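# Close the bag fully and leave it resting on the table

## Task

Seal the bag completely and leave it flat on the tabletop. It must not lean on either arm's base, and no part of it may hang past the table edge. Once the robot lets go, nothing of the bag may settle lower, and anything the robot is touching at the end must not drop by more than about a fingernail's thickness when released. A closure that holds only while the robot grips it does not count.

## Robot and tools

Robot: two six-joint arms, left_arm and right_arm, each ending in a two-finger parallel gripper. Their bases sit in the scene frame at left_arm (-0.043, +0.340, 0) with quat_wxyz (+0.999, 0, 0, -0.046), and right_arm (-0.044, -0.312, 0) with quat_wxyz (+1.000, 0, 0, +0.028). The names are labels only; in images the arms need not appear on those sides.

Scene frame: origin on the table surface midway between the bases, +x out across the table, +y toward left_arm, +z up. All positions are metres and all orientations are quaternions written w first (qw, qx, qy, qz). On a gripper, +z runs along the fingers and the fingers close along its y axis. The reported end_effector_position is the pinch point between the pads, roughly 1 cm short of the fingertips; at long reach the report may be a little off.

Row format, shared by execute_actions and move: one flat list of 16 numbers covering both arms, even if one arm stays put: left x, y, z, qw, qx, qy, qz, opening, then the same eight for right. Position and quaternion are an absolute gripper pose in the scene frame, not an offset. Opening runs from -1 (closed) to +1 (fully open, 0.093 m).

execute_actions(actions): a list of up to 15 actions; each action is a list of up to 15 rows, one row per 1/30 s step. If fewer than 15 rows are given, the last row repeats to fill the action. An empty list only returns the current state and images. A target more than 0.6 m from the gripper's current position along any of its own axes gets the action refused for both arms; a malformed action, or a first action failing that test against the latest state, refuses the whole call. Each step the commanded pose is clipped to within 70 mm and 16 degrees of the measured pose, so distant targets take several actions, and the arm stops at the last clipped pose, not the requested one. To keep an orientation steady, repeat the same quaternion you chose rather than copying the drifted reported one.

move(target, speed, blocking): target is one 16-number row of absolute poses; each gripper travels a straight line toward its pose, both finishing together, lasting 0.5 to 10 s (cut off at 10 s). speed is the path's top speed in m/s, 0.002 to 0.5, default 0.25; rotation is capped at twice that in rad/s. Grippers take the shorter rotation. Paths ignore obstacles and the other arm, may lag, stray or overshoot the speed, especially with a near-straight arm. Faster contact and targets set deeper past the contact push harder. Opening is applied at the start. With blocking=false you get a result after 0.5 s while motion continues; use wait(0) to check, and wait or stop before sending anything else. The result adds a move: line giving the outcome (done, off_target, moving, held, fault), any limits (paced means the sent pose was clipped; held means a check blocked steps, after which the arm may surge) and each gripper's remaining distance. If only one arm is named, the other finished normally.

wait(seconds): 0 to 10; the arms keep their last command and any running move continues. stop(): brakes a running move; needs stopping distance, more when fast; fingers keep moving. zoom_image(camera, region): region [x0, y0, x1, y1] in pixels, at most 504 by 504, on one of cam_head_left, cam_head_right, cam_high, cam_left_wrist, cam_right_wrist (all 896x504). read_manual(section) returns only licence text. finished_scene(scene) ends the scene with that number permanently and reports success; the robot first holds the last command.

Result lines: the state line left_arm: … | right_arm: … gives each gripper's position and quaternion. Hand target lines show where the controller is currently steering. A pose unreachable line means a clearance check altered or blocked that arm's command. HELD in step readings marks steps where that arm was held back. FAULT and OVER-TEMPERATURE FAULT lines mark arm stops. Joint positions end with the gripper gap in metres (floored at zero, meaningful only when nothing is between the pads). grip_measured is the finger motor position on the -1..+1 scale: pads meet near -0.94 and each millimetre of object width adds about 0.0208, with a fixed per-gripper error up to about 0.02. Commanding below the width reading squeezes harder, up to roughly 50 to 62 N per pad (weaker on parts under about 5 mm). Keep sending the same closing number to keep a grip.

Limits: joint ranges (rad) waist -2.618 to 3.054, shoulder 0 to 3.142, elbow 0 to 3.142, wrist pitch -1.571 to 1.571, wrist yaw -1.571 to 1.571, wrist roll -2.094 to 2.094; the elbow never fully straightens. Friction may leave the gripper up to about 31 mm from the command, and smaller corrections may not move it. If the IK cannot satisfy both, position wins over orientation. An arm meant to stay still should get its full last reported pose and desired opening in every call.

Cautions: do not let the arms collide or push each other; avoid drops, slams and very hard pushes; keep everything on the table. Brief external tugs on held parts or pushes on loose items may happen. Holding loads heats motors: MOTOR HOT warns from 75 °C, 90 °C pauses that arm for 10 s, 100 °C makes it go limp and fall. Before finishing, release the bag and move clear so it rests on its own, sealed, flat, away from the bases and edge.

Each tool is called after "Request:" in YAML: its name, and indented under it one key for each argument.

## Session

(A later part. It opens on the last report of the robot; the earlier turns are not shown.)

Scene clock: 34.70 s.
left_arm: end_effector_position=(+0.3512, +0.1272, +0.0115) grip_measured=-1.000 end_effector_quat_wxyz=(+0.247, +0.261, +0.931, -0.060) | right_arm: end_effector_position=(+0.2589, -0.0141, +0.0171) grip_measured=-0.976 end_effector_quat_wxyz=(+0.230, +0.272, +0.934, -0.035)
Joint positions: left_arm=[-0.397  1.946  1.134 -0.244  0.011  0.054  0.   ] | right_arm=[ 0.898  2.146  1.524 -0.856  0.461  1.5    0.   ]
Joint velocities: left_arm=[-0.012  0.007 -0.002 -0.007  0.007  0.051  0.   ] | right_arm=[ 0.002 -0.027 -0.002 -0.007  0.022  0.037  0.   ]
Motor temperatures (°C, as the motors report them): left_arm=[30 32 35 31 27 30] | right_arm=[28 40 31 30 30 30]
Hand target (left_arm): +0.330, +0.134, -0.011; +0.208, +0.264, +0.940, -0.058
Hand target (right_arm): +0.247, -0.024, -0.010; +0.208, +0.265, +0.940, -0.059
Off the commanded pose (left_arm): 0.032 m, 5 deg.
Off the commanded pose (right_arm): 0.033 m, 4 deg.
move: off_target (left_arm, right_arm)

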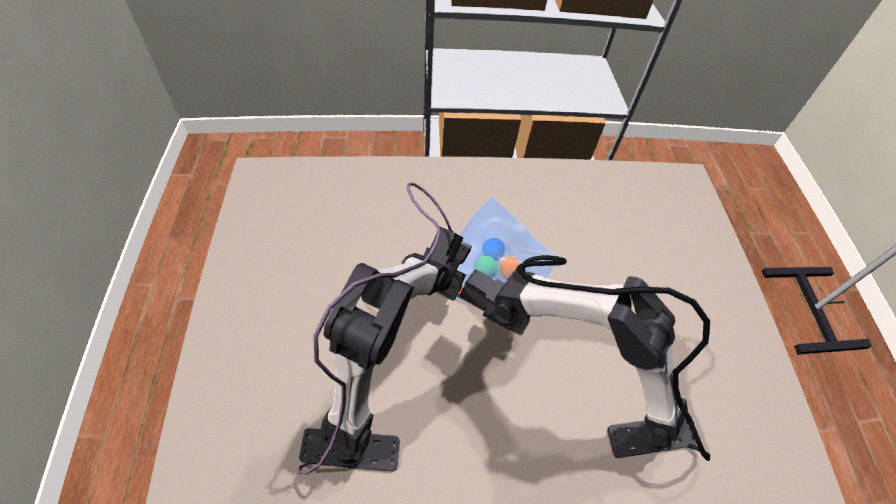

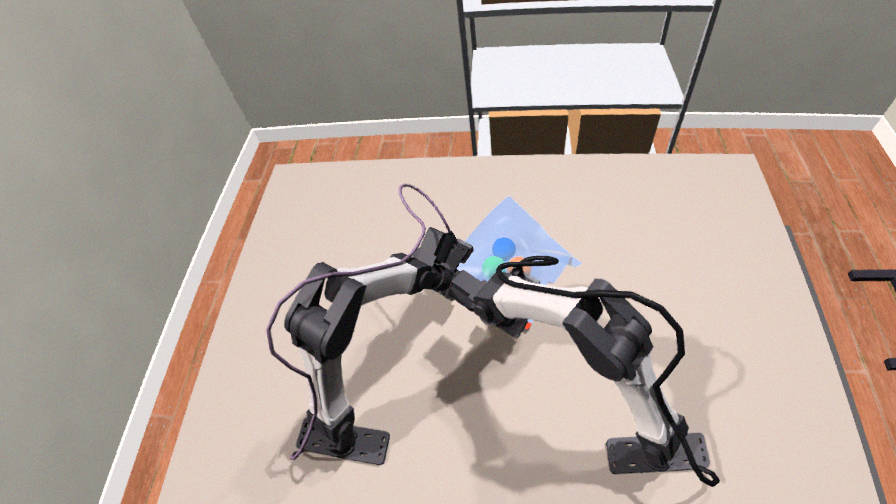

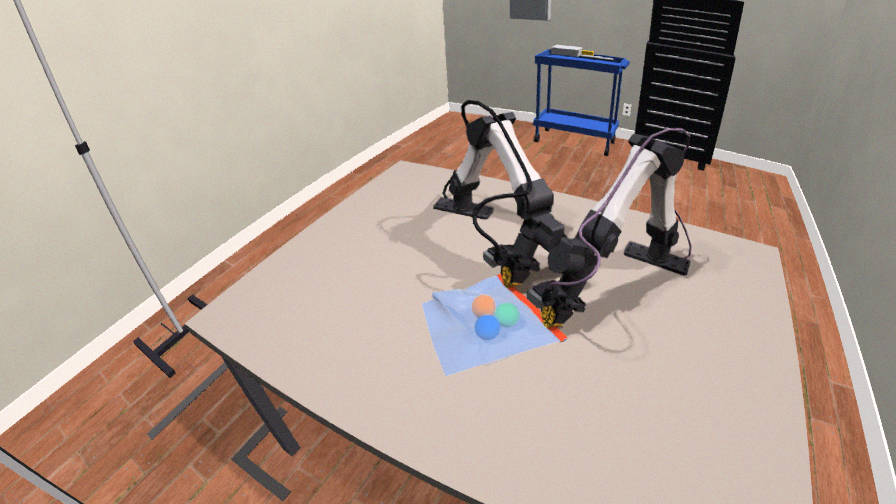

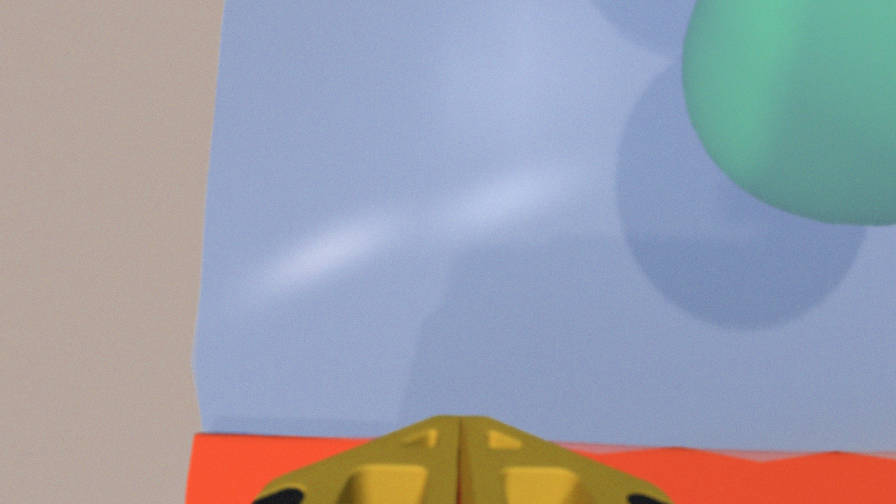

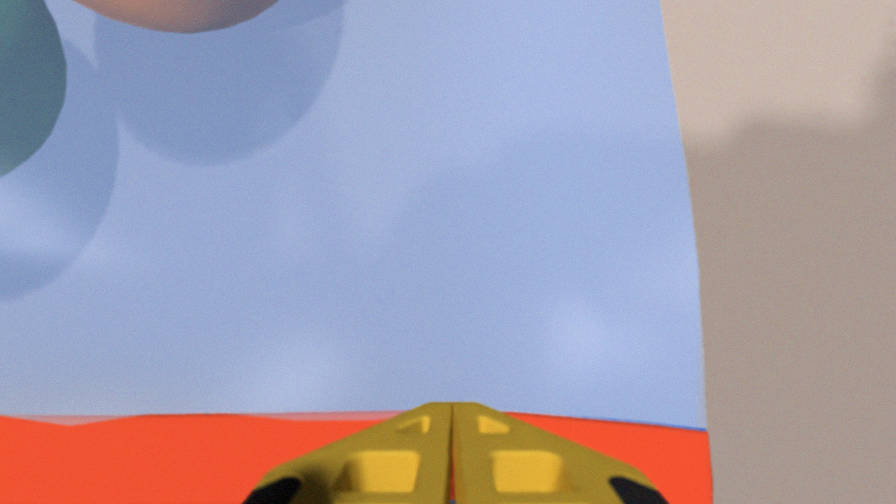

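Request:
execute_actions:
  actions:
    - [[0.330, 0.133, -0.012, 0.2084, 0.2642, 0.9399, -0.0586, -0.9, 0.247, -0.023, -0.012, 0.2084, 0.2642, 0.9399, -0.0586, -0.9],[0.330, 0.133, -0.012, 0.2084, 0.2642, 0.9399, -0.0586, -0.9, 0.247, -0.023, -0.012, 0.2084, 0.2642, 0.9399, -0.0586, -0.9],[0.330, 0.133, -0.012, 0.2084, 0.2642, 0.9399, -0.0586, -0.9, 0.247, -0.023, -0.012, 0.2084, 0.2642, 0.9399, -0.0586, -0.9],[0.330, 0.133, -0.012, 0.2084, 0.2642, 0.9399, -0.0586, -0.9, 0.247, -0.023, -0.012, 0.2084, 0.2642, 0.9399, -0.0586, -0.9],[0.330, 0.133, -0.012, 0.2084, 0.2642, 0.9399, -0.0586, -0.9, 0.247, -0.023, -0.012, 0.2084, 0.2642, 0.9399, -0.0586, -0.9],[0.330, 0.133, -0.012, 0.2084, 0.2642, 0.9399, -0.0586, -0.8, 0.247, -0.023, -0.012, 0.2084, 0.2642, 0.9399, -0.0586, -0.8],[0.330, 0.133, -0.012, 0.2084, 0.2642, 0.9399, -0.0586, -0.8, 0.247, -0.023, -0.012, 0.2084, 0.2642, 0.9399, -0.0586, -0.8],[0.330, 0.133, -0.012, 0.2084, 0.2642, 0.9399, -0.0586, -0.8, 0.247, -0.023, -0.012, 0.2084, 0.2642, 0.9399, -0.0586, -0.8],[0.330, 0.133, -0.012, 0.2084, 0.2642, 0.9399, -0.0586, -0.8, 0.247, -0.023, -0.012, 0.2084, 0.2642, 0.9399, -0.0586, -0.8],[0.330, 0.133, -0.012, 0.2084, 0.2642, 0.9399, -0.0586, -0.8, 0.247, -0.023, -0.012, 0.2084, 0.2642, 0.9399, -0.0586, -0.8],[0.330, 0.133, -0.012, 0.2084, 0.2642, 0.9399, -0.0586, -0.7, 0.247, -0.023, -0.012, 0.2084, 0.2642, 0.9399, -0.0586, -0.7]]
    - [[0.330, 0.133, -0.012, 0.2084, 0.2642, 0.9399, -0.0586, -0.6, 0.247, -0.023, -0.012, 0.2084, 0.2642, 0.9399, -0.0586, -0.6],[0.330, 0.133, -0.012, 0.2084, 0.2642, 0.9399, -0.0586, -0.6, 0.247, -0.023, -0.012, 0.2084, 0.2642, 0.9399, -0.0586, -0.6],[0.330, 0.133, -0.012, 0.2084, 0.2642, 0.9399, -0.0586, -0.6, 0.247, -0.023, -0.012, 0.2084, 0.2642, 0.9399, -0.0586, -0.6],[0.330, 0.133, -0.012, 0.2084, 0.2642, 0.9399, -0.0586, -0.6, 0.247, -0.023, -0.012, 0.2084, 0.2642, 0.9399, -0.0586, -0.6],[0.330, 0.133, -0.012, 0.2084, 0.2642, 0.9399, -0.0586, -0.6, 0.247, -0.023, -0.012, 0.2084, 0.2642, 0.9399, -0.0586, -0.6],[0.330, 0.133, -0.012, 0.2084, 0.2642, 0.9399, -0.0586, -0.5, 0.247, -0.023, -0.012, 0.2084, 0.2642, 0.9399, -0.0586, -0.5],[0.330, 0.133, -0.012, 0.2084, 0.2642, 0.9399, -0.0586, -0.5, 0.247, -0.023, -0.012, 0.2084, 0.2642, 0.9399, -0.0586, -0.5],[0.330, 0.133, -0.012, 0.2084, 0.2642, 0.9399, -0.0586, -0.5, 0.247, -0.023, -0.012, 0.2084, 0.2642, 0.9399, -0.0586, -0.5],[0.330, 0.133, -0.012, 0.2084, 0.2642, 0.9399, -0.0586, -0.5, 0.247, -0.023, -0.012, 0.2084, 0.2642, 0.9399, -0.0586, -0.5],[0.330, 0.133, -0.012, 0.2084, 0.2642, 0.9399, -0.0586, -0.5, 0.247, -0.023, -0.012, 0.2084, 0.2642, 0.9399, -0.0586, -0.5],[0.330, 0.133, -0.012, 0.2084, 0.2642, 0.9399, -0.0586, -0.4, 0.247, -0.023, -0.012, 0.2084, 0.2642, 0.9399, -0.0586, -0.4]]

Scene clock: 39.33 s.
left_arm: end_effector_position=(+0.3521, +0.1266, +0.0120) grip_measured=-0.403 end_effector_quat_wxyz=(+0.250, +0.261, +0.930, -0.061) | right_arm: end_effector_position=(+0.2643, -0.0075, +0.0184) grip_measured=-0.402 end_effector_quat_wxyz=(+0.238, +0.276, +0.931, -0.018)
Joint positions: left_arm=[-0.397  1.946  1.133 -0.238  0.012  0.054  0.026] | right_arm=[ 0.898  2.146  1.524 -0.818  0.465  1.5    0.026]
Joint velocities: left_arm=[ 0.002 -0.007 -0.007 -0.007 -0.081  0.066 -0.001] | right_arm=[ 0.002 -0.007 -0.002  0.007  0.081 -0.022  0.   ]
Motor temperatures (°C, as the motors report them): left_arm=[30 33 34 31 27 30] | right_arm=[28 40 30 30 30 30]
Hand target (left_arm): +0.330, +0.133, -0.010; +0.209, +0.265, +0.940, -0.058
Hand target (right_arm): +0.247, -0.024, -0.010; +0.208, +0.265, +0.940, -0.059
Off the commanded pose (left_arm): 0.033 m, 5 deg.
Off the commanded pose (right_arm): 0.038 m, 6 deg.
Step readings (end_effector_position; steps 1 to 15: 1st action; 16 to 30: 2nd action):
0: left_arm (+0.3514, +0.1271, +0.0115) | right_arm (+0.2589, -0.0140, +0.0171)
1: left_arm (+0.3514, +0.1271, +0.0115) | right_arm (+0.2590, -0.0140, +0.0171)
2: left_arm (+0.3515, +0.1271, +0.0116) | right_arm (+0.2590, -0.0140, +0.0171)
4: left_arm (+0.3515, +0.1271, +0.0116) | right_arm (+0.2591, -0.0140, +0.0171)
8: left_arm (+0.3519, +0.1269, +0.0119) | right_arm (+0.2598, -0.0134, +0.0174)
15: left_arm (+0.3520, +0.1268, +0.0120) | right_arm (+0.2611, -0.0119, +0.0177)
16: left_arm (+0.3521, +0.1267, +0.0120) | right_arm (+0.2613, -0.0118, +0.0177)
17: left_arm (+0.3520, +0.1267, +0.0120) | right_arm (+0.2618, -0.0111, +0.0178)
19: left_arm (+0.3520, +0.1267, +0.0120) | right_arm (+0.2623, -0.0104, +0.0179)
23: left_arm (+0.3521, +0.1266, +0.0120) | right_arm (+0.2632, -0.0091, +0.0181)
30: end_effector_position above

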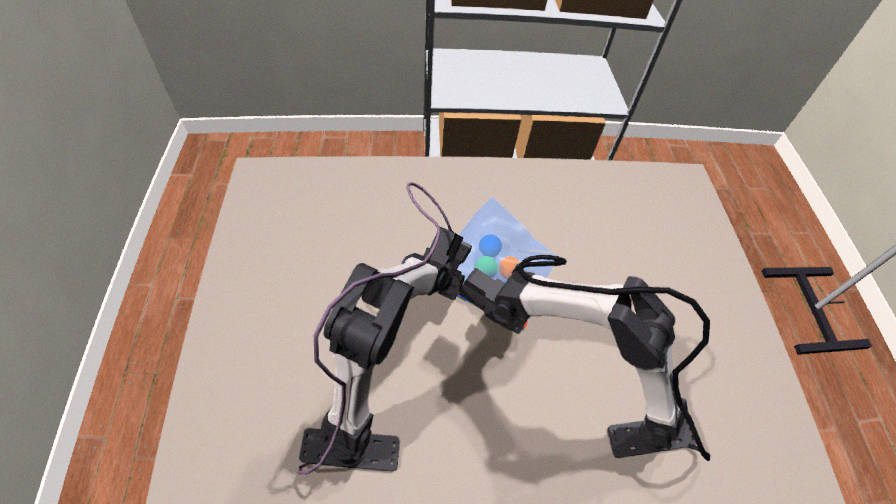

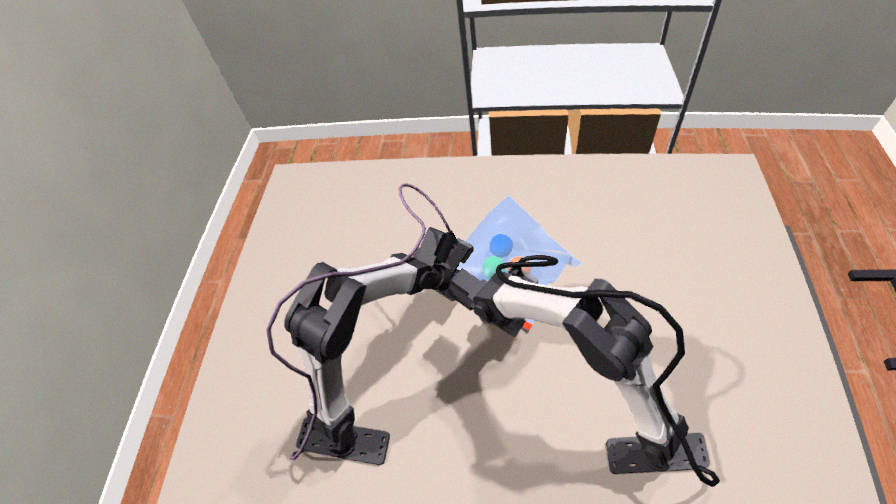

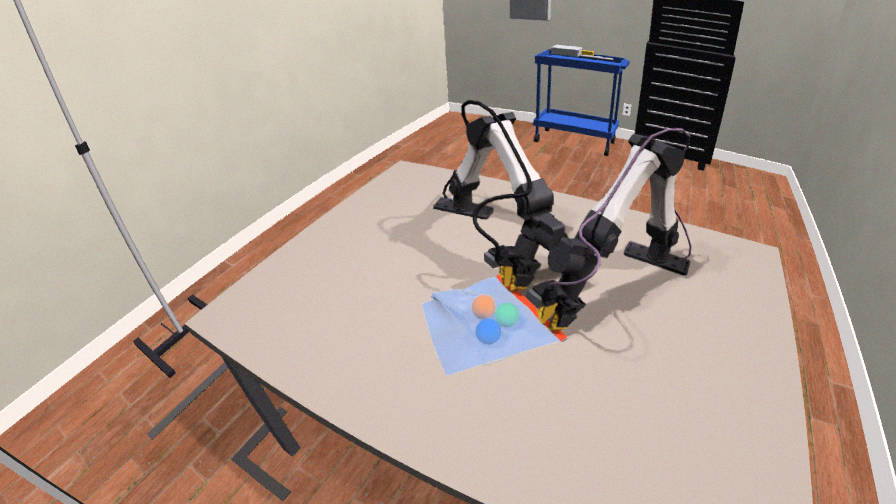

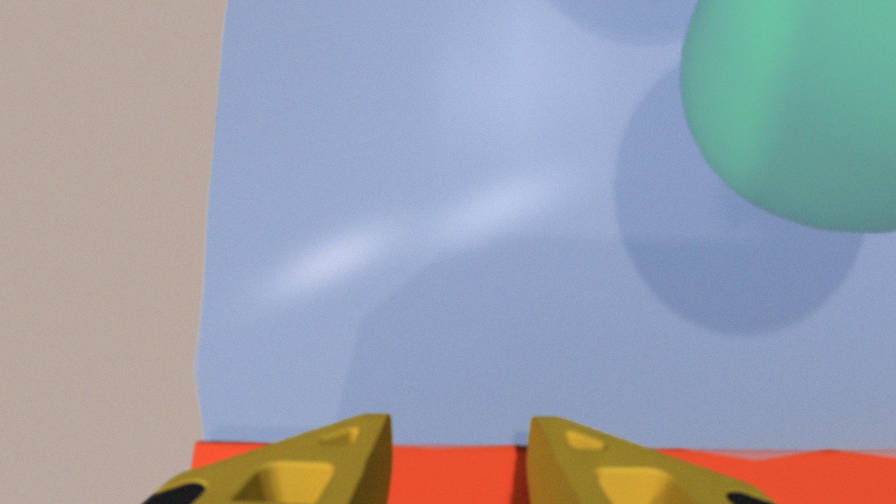

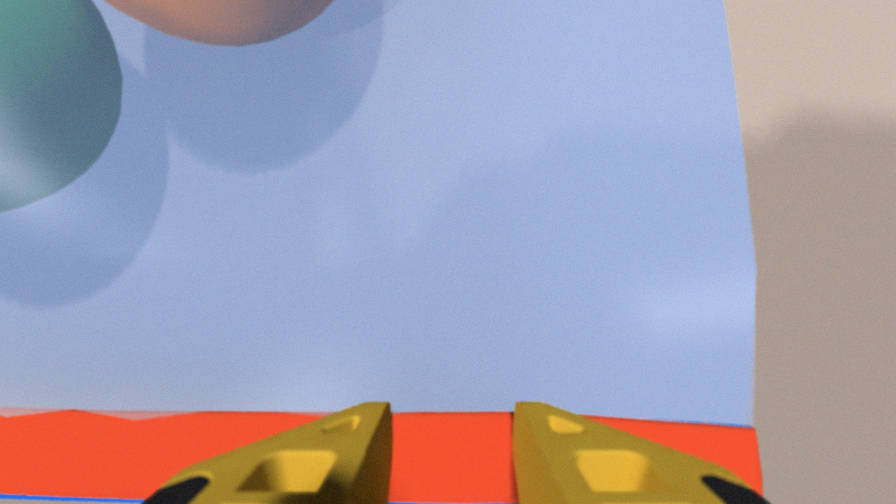

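Request:
execute_actions:
  actions:
    - [[0.330, 0.133, -0.012, 0.2084, 0.2642, 0.9399, -0.0586, -0.2, 0.240, -0.034, -0.012, 0.2084, 0.2642, 0.9399, -0.0586, -0.2]]
    - [[0.330, 0.133, -0.012, 0.2084, 0.2642, 0.9399, -0.0586, 0.0, 0.240, -0.034, -0.012, 0.2084, 0.2642, 0.9399, -0.0586, 0.0]]
    - [[0.330, 0.133, -0.012, 0.2084, 0.2642, 0.9399, -0.0586, 0.2, 0.240, -0.034, -0.012, 0.2084, 0.2642, 0.9399, -0.0586, 0.2]]
    - [[0.330, 0.133, -0.012, 0.2084, 0.2642, 0.9399, -0.0586, 0.4, 0.240, -0.034, -0.012, 0.2084, 0.2642, 0.9399, -0.0586, 0.4]]

Scene clock: 42.40 s.
left_arm: end_effector_position=(+0.3510, +0.1267, +0.0115) grip_measured=+0.397 end_effector_quat_wxyz=(+0.247, +0.262, +0.931, -0.062) | right_arm: end_effector_position=(+0.2664, -0.0120, +0.0199) grip_measured=+0.398 end_effector_quat_wxyz=(+0.256, +0.276, +0.926, -0.009)
Joint positions: left_arm=[-0.397  1.946  1.133 -0.243  0.014  0.054  0.064] | right_arm=[ 0.898  2.117  1.47  -0.762  0.494  1.493  0.064]
Joint velocities: left_arm=[-0.022  0.002 -0.007 -0.022 -0.066 -0.066 -0.001] | right_arm=[-0.002  0.027 -0.012 -0.007 -0.022  0.022  0.   ]
Motor temperatures (°C, as the motors report them): left_arm=[30 34 34 31 27 30] | right_arm=[28 41 30 30 30 30]
Hand target (left_arm): +0.330, +0.133, -0.011; +0.208, +0.265, +0.940, -0.058
Hand target (right_arm): +0.241, -0.034, -0.010; +0.209, +0.266, +0.939, -0.059
Off the commanded pose (left_arm): 0.032 m, 5 deg.
Off the commanded pose (right_arm): 0.047 m, 8 deg.
Step readings (end_effector_position; steps 1 to 15: 1st action; 16 to 30: 2nd action; 31 to 45: 3rd action; 46 to 60: 4th action):
0: left_arm (+0.3521, +0.1266, +0.0120) | right_arm (+0.2643, -0.0075, +0.0184)
1: left_arm (+0.3521, +0.1266, +0.0120) | right_arm (+0.2642, -0.0080, +0.0178)
2: left_arm (+0.3520, +0.1265, +0.0120) | right_arm (+0.2638, -0.0095, +0.0182)
4: left_arm (+0.3519, +0.1262, +0.0120) | right_arm (+0.2623, -0.0123, +0.0182)
8: left_arm (+0.3518, +0.1263, +0.0120) | right_arm (+0.2632, -0.0124, +0.0184)
15: left_arm (+0.3518, +0.1263, +0.0120) | right_arm (+0.2635, -0.0123, +0.0184)
16: left_arm (+0.3518, +0.1263, +0.0120) | right_arm (+0.2636, -0.0123, +0.0184)
17: left_arm (+0.3517, +0.1263, +0.0119) | right_arm (+0.2641, -0.0120, +0.0187)
19: left_arm (+0.3515, +0.1264, +0.0118) | right_arm (+0.2647, -0.0118, +0.0189)
23: left_arm (+0.3515, +0.1264, +0.0118) | right_arm (+0.2648, -0.0117, +0.0189)
30: left_arm (+0.3515, +0.1264, +0.0118) | right_arm (+0.2648, -0.0117, +0.0189)
31: left_arm (+0.3515, +0.1264, +0.0118) | right_arm (+0.2649, -0.0117, +0.0190)
32: left_arm (+0.3514, +0.1265, +0.0117) | right_arm (+0.2654, -0.0115, +0.0192)
34: left_arm (+0.3513, +0.1265, +0.0117) | right_arm (+0.2657, -0.0116, +0.0194)
38: left_arm (+0.3513, +0.1266, +0.0116) | right_arm (+0.2657, -0.0116, +0.0194)
45: left_arm (+0.3513, +0.1266, +0.0116) | right_arm (+0.2657, -0.0116, +0.0194)
46: left_arm (+0.3513, +0.1266, +0.0116) | right_arm (+0.2659, -0.0116, +0.0195)
47: left_arm (+0.3512, +0.1266, +0.0116) | right_arm (+0.2662, -0.0118, +0.0197)
49: left_arm (+0.3511, +0.1266, +0.0115) | right_arm (+0.2664, -0.0120, +0.0199)
53: left_arm (+0.3510, +0.1267, +0.0115) | right_arm (+0.2664, -0.0120, +0.0199)
60: end_effector_position above

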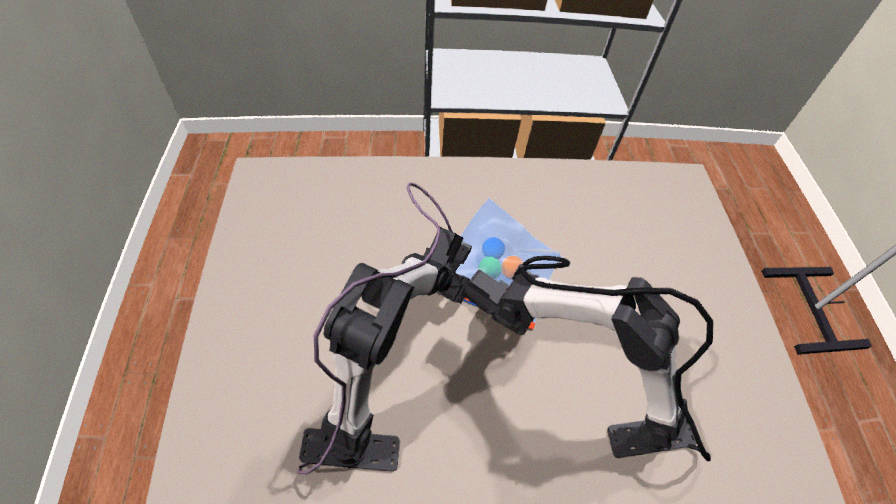

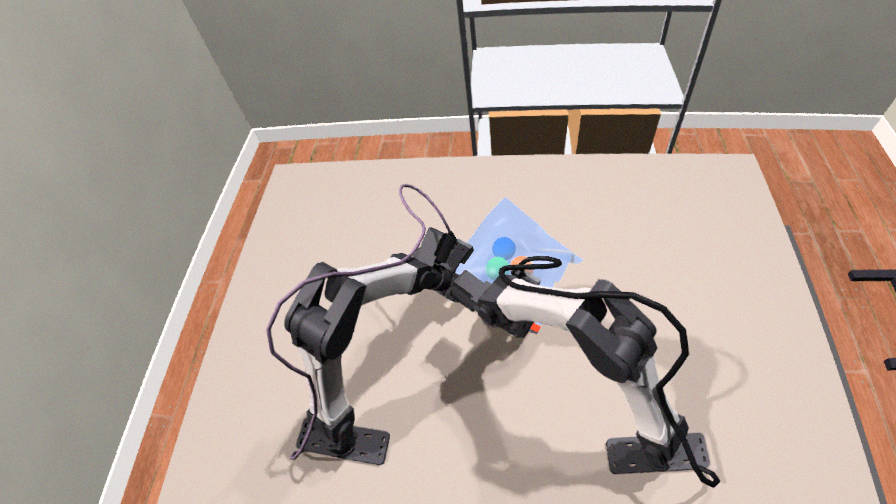

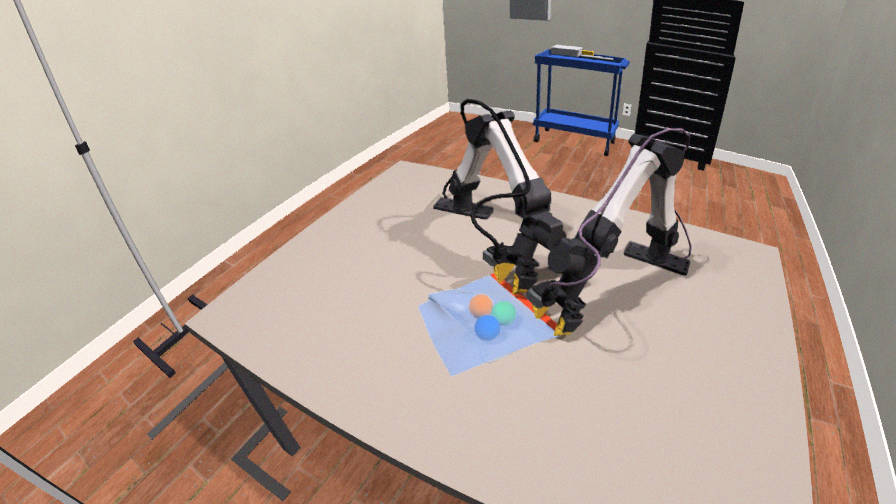

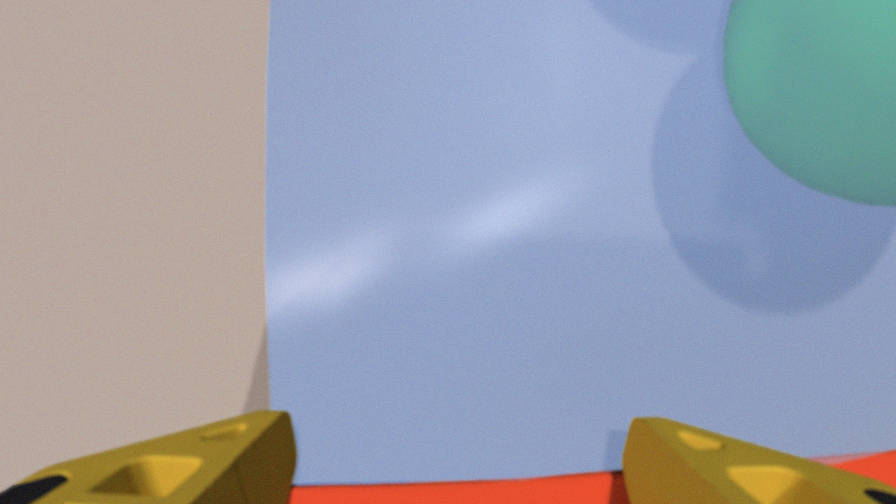

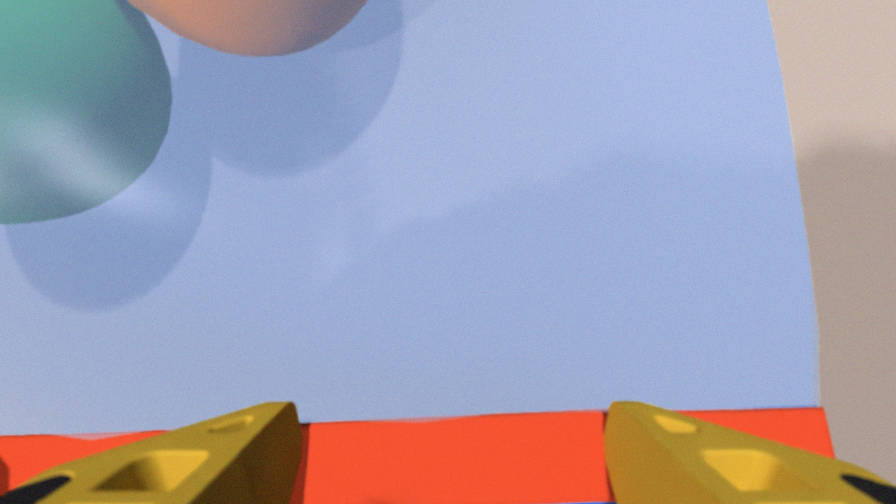

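Request:
move:
  target: [0.345, 0.140, 0.12, 0.2084, 0.2642, 0.9399, -0.0586, 0.4, 0.252, -0.025, 0.12, 0.2084, 0.2642, 0.9399, -0.0586, 0.4]
  speed: 0.12

Scene clock: 45.27 s.
left_arm: end_effector_position=(+0.3443, +0.1383, +0.1138) grip_measured=+0.397 end_effector_quat_wxyz=(+0.207, +0.264, +0.941, -0.055) | right_arm: end_effector_position=(+0.2481, -0.0249, +0.1107) grip_measured=+0.398 end_effector_quat_wxyz=(+0.210, +0.259, +0.940, -0.068)
Joint positions: left_arm=[-0.376  1.823  1.442 -0.76   0.026  0.072  0.064] | right_arm=[ 0.898  2.075  1.804 -1.282  0.445  1.487  0.064]
Joint velocities: left_arm=[-0.017  0.017  0.012 -0.022 -0.051 -0.022  0.   ] | right_arm=[ 0.002 -0.002  0.002 -0.066  0.007  0.007  0.001]
Motor temperatures (°C, as the motors report them): left_arm=[30 35 35 31 27 30] | right_arm=[28 42 30 30 30 30]
Hand target (left_arm): +0.346, +0.139, +0.120; +0.208, +0.265, +0.940, -0.059
Hand target (right_arm): +0.252, -0.025, +0.120; +0.208, +0.264, +0.940, -0.058
Off the commanded pose (left_arm): 0.007 m, 0 deg.
Off the commanded pose (right_arm): 0.010 m, 1 deg.
move: done

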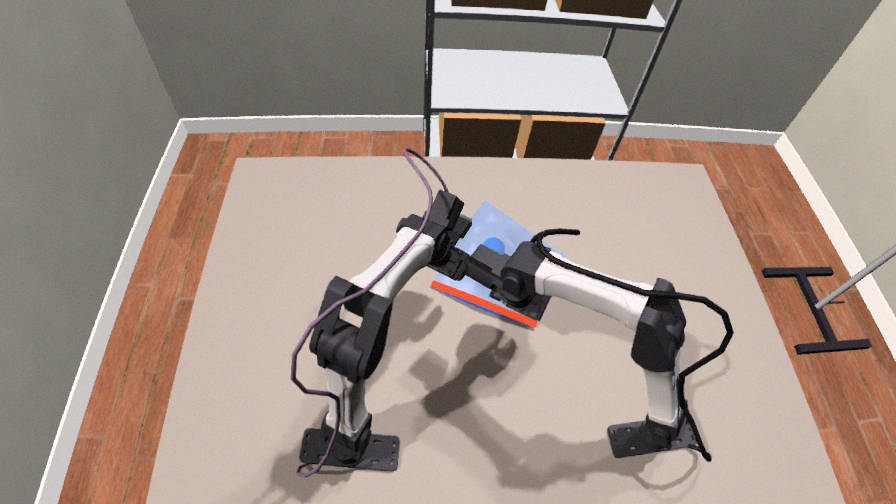

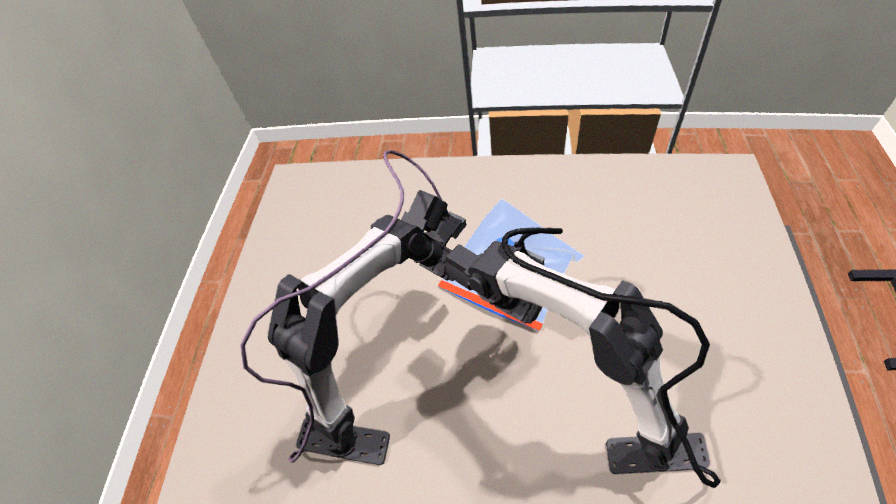

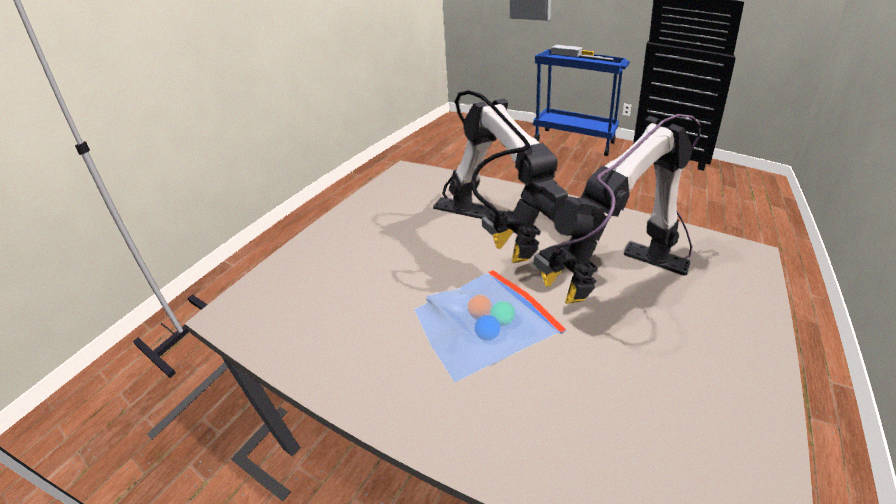

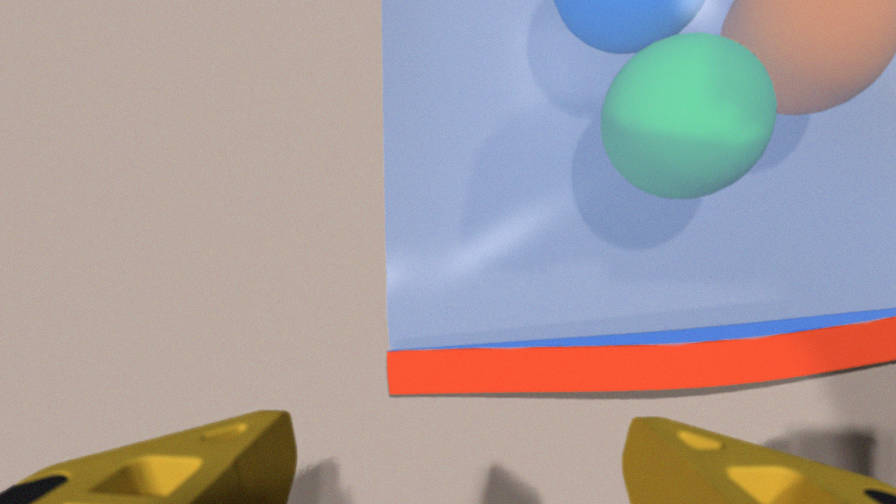

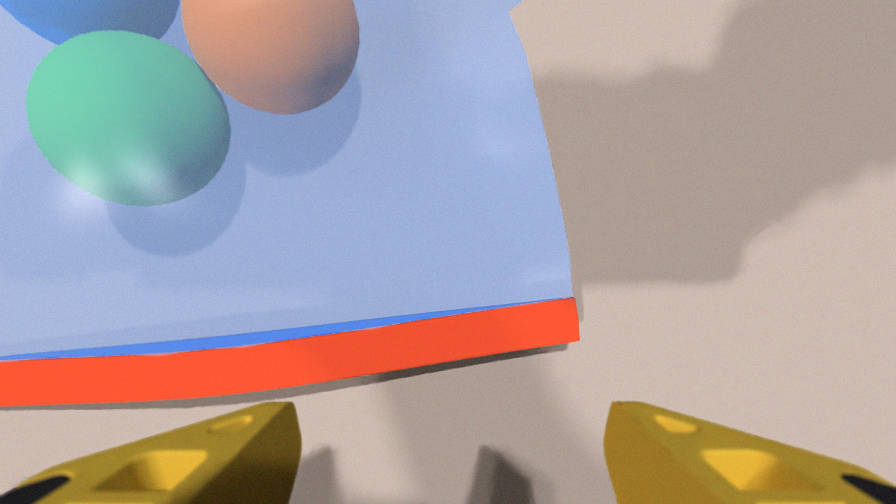

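Request:
zoom_image:
  camera: "cam_head_left"
  region: [420, 260, 560, 340]

Request:
wait:
  seconds: 0

Region (420, 260, 560, 340) of cam_head_left's 896x504 image, scaled by 3.600, with more detail than that image has; it fills the top 288 rows of this view, and the rest is white.

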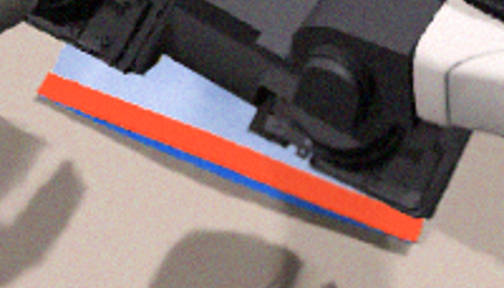

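Scene clock: 46.70 s.
left_arm: end_effector_position=(+0.3440, +0.1385, +0.1136) grip_measured=+0.397 end_effector_quat_wxyz=(+0.206, +0.264, +0.941, -0.055) | right_arm: end_effector_position=(+0.2479, -0.0252, +0.1107) grip_measured=+0.398 end_effector_quat_wxyz=(+0.210, +0.258, +0.941, -0.068)
Joint positions: left_arm=[-0.376  1.823  1.442 -0.761  0.026  0.072  0.064] | right_arm=[ 0.898  2.075  1.804 -1.284  0.445  1.487  0.064]
Joint velocities: left_arm=[-0.027  0.002 -0.012  0.037  0.022 -0.007  0.   ] | right_arm=[ 0.002  0.007 -0.002 -0.11  -0.007 -0.007  0.   ]
Motor temperatures (°C, as the motors report them): left_arm=[30 35 35 31 27 30] | right_arm=[28 43 31 30 30 30]
Hand target (left_arm): +0.346, +0.139, +0.120; +0.208, +0.265, +0.940, -0.059
Hand target (right_arm): +0.252, -0.025, +0.120; +0.209, +0.264, +0.940, -0.058
Off the commanded pose (left_arm): 0.007 m, 1 deg.
Off the commanded pose (right_arm): 0.010 m, 1 deg.

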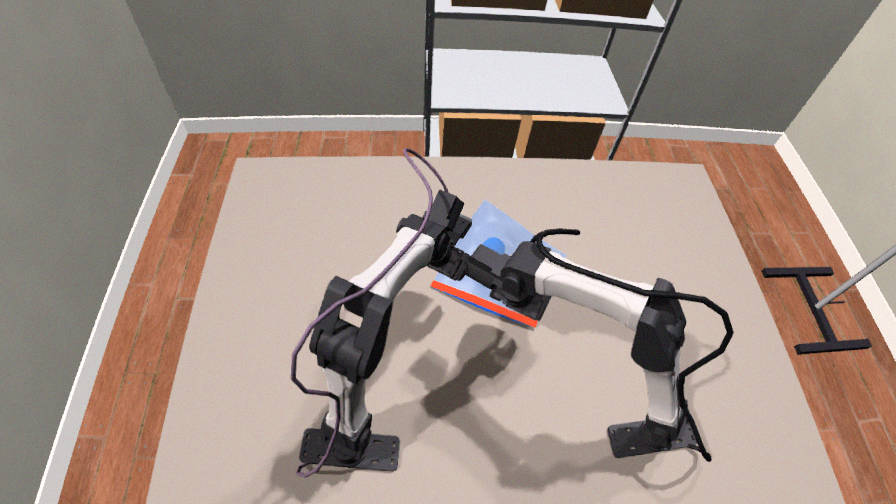

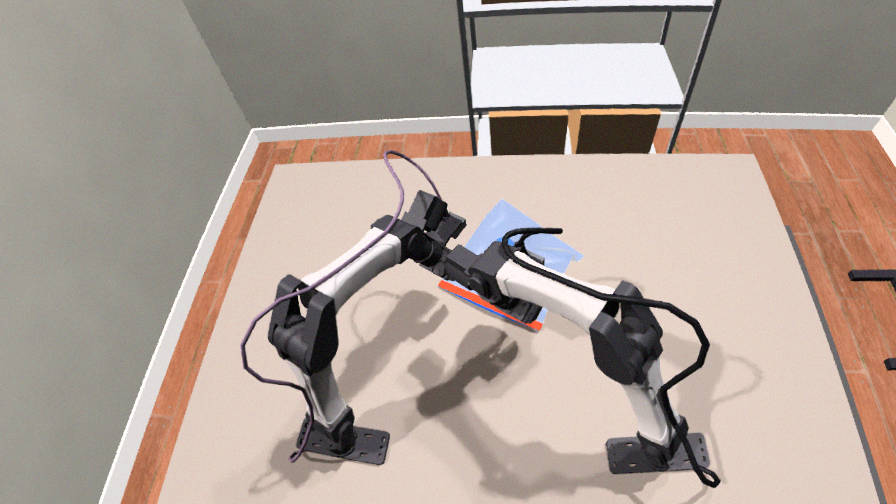

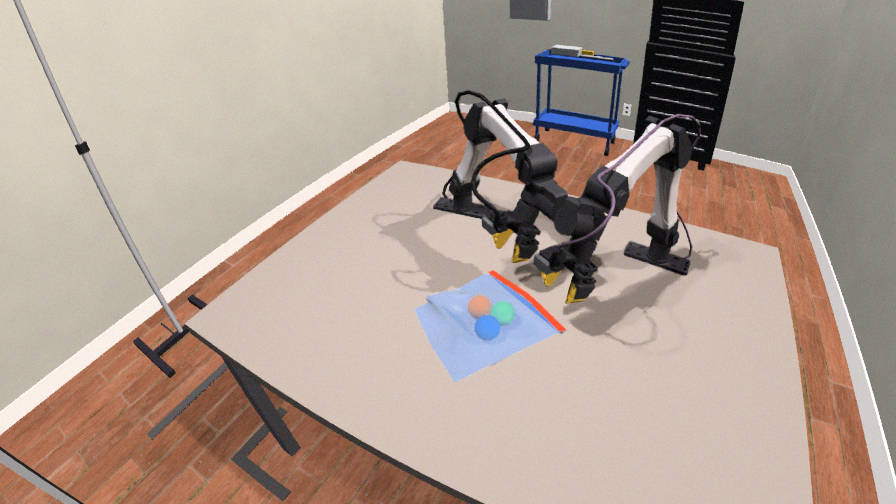

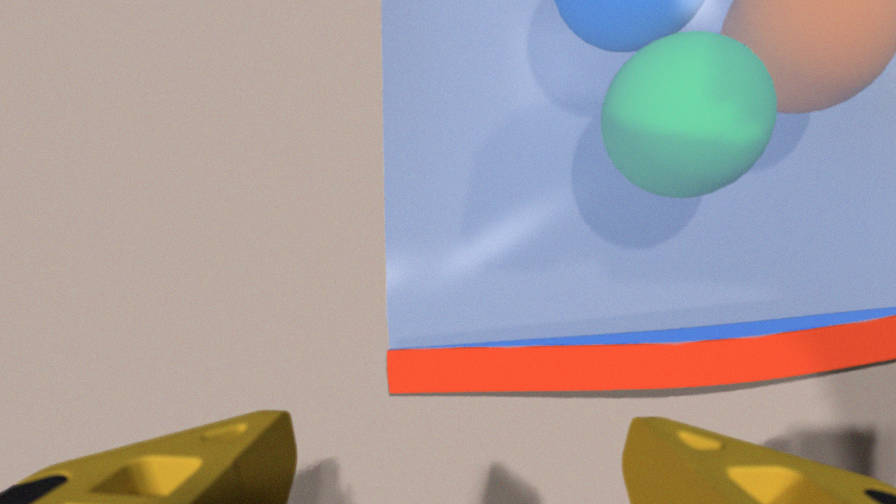

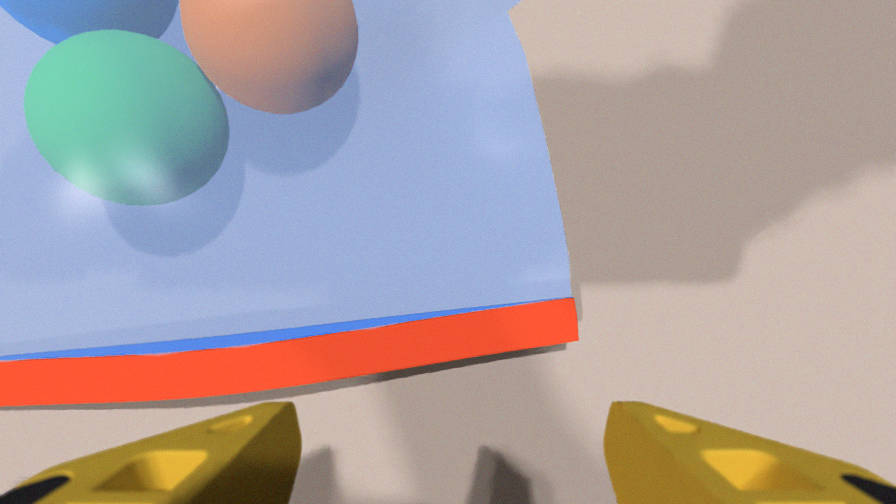

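Request:
move:
  target: [0.3077, 0.0839, 0.07, 0, -0.530, 0.848, 0, -1, 0.2415, -0.0509, 0.07, 0, -0.530, 0.848, 0, -1]
  speed: 0.4

Scene clock: 54.63 s.
left_arm: end_effector_position=(+0.3099, +0.0893, +0.0757) grip_measured=-1.000 end_effector_quat_wxyz=(+0.010, -0.527, +0.850, -0.005) | right_arm: end_effector_position=(+0.2384, -0.0521, +0.0708) grip_measured=-0.976 end_effector_quat_wxyz=(+0.006, -0.530, +0.848, -0.005)
Joint positions: left_arm=[-0.529  2.206  1.934 -1.281 -0.015 -1.731  0.   ] | right_arm=[ 0.693  2.012  1.617 -1.166  0.012 -0.368  0.   ]
Joint velocities: left_arm=[-0.022  0.007  0.007 -0.022 -0.051  0.051  0.   ] | right_arm=[ 0.002 -0.002 -0.007 -0.037  0.007 -0.037  0.   ]
Motor temperatures (°C, as the motors report them): left_arm=[30 36 36 31 27 30] | right_arm=[28 45 32 30 30 30]
Hand target (left_arm): +0.308, +0.085, +0.072; +0.002, -0.527, +0.850, -0.000
Hand target (right_arm): +0.242, -0.051, +0.070; +0.002, -0.530, +0.848, -0.001
Off the commanded pose (left_arm): 0.008 m, 1 deg.
Off the commanded pose (right_arm): 0.003 m, 1 deg.
move: done

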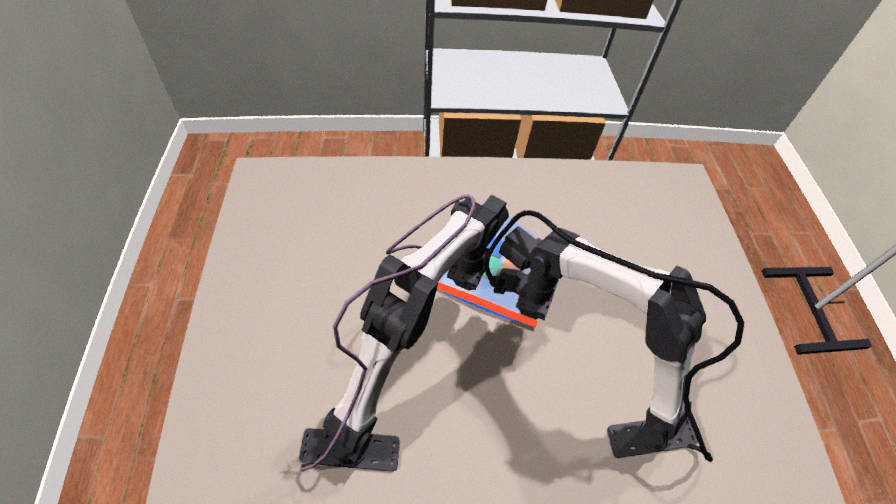

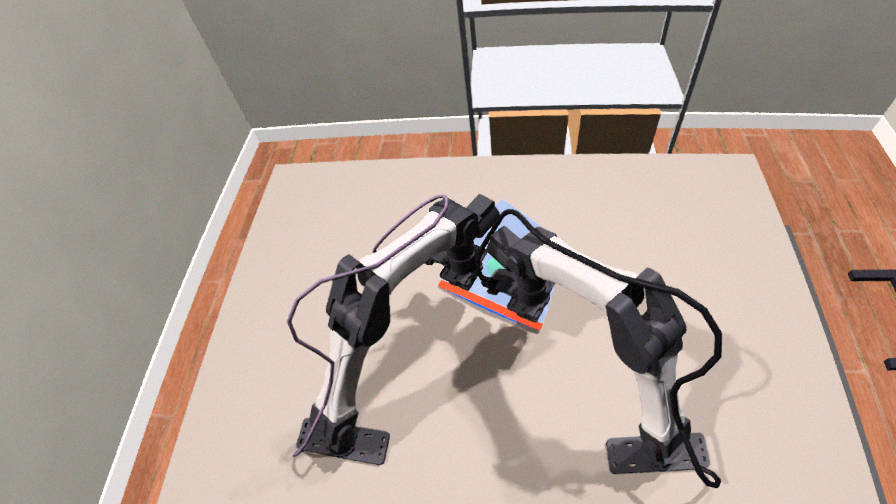

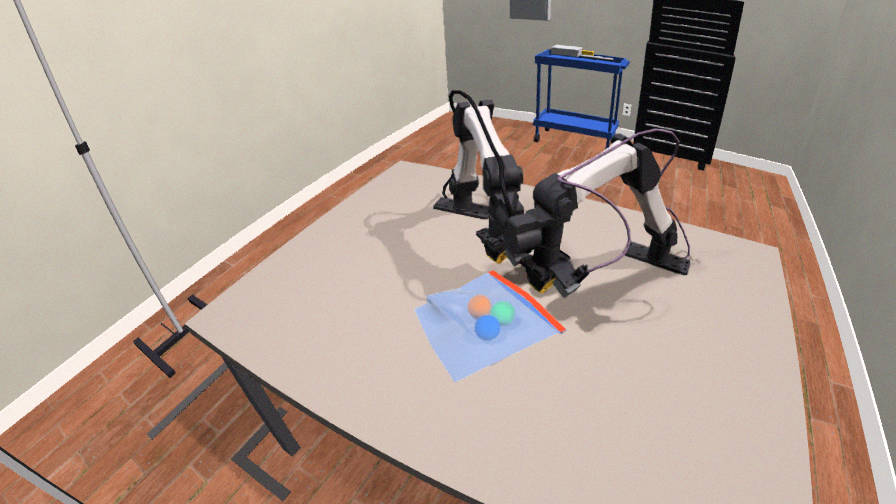

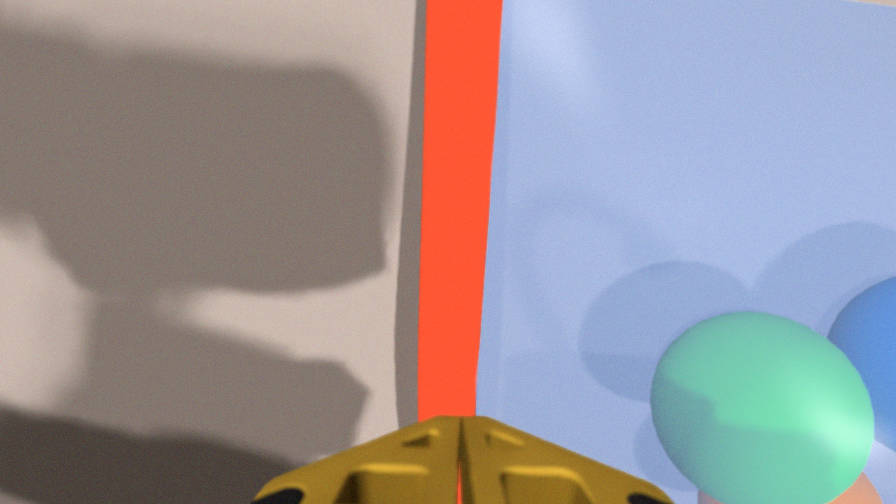

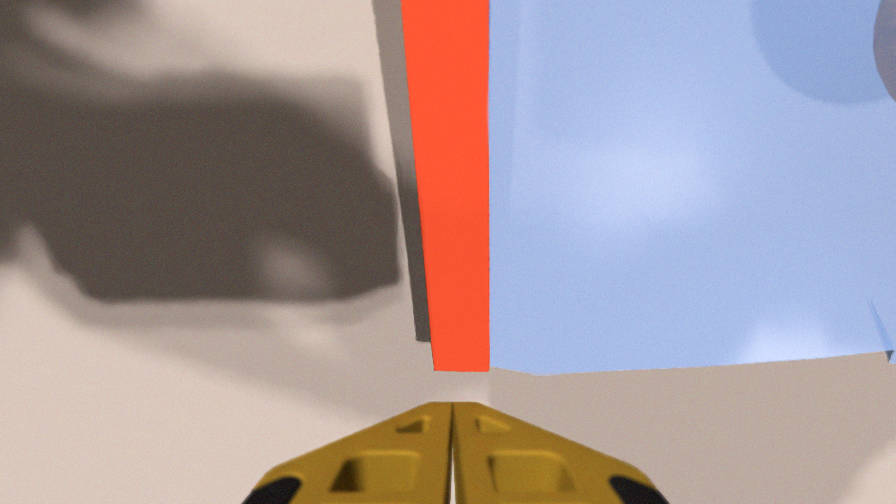

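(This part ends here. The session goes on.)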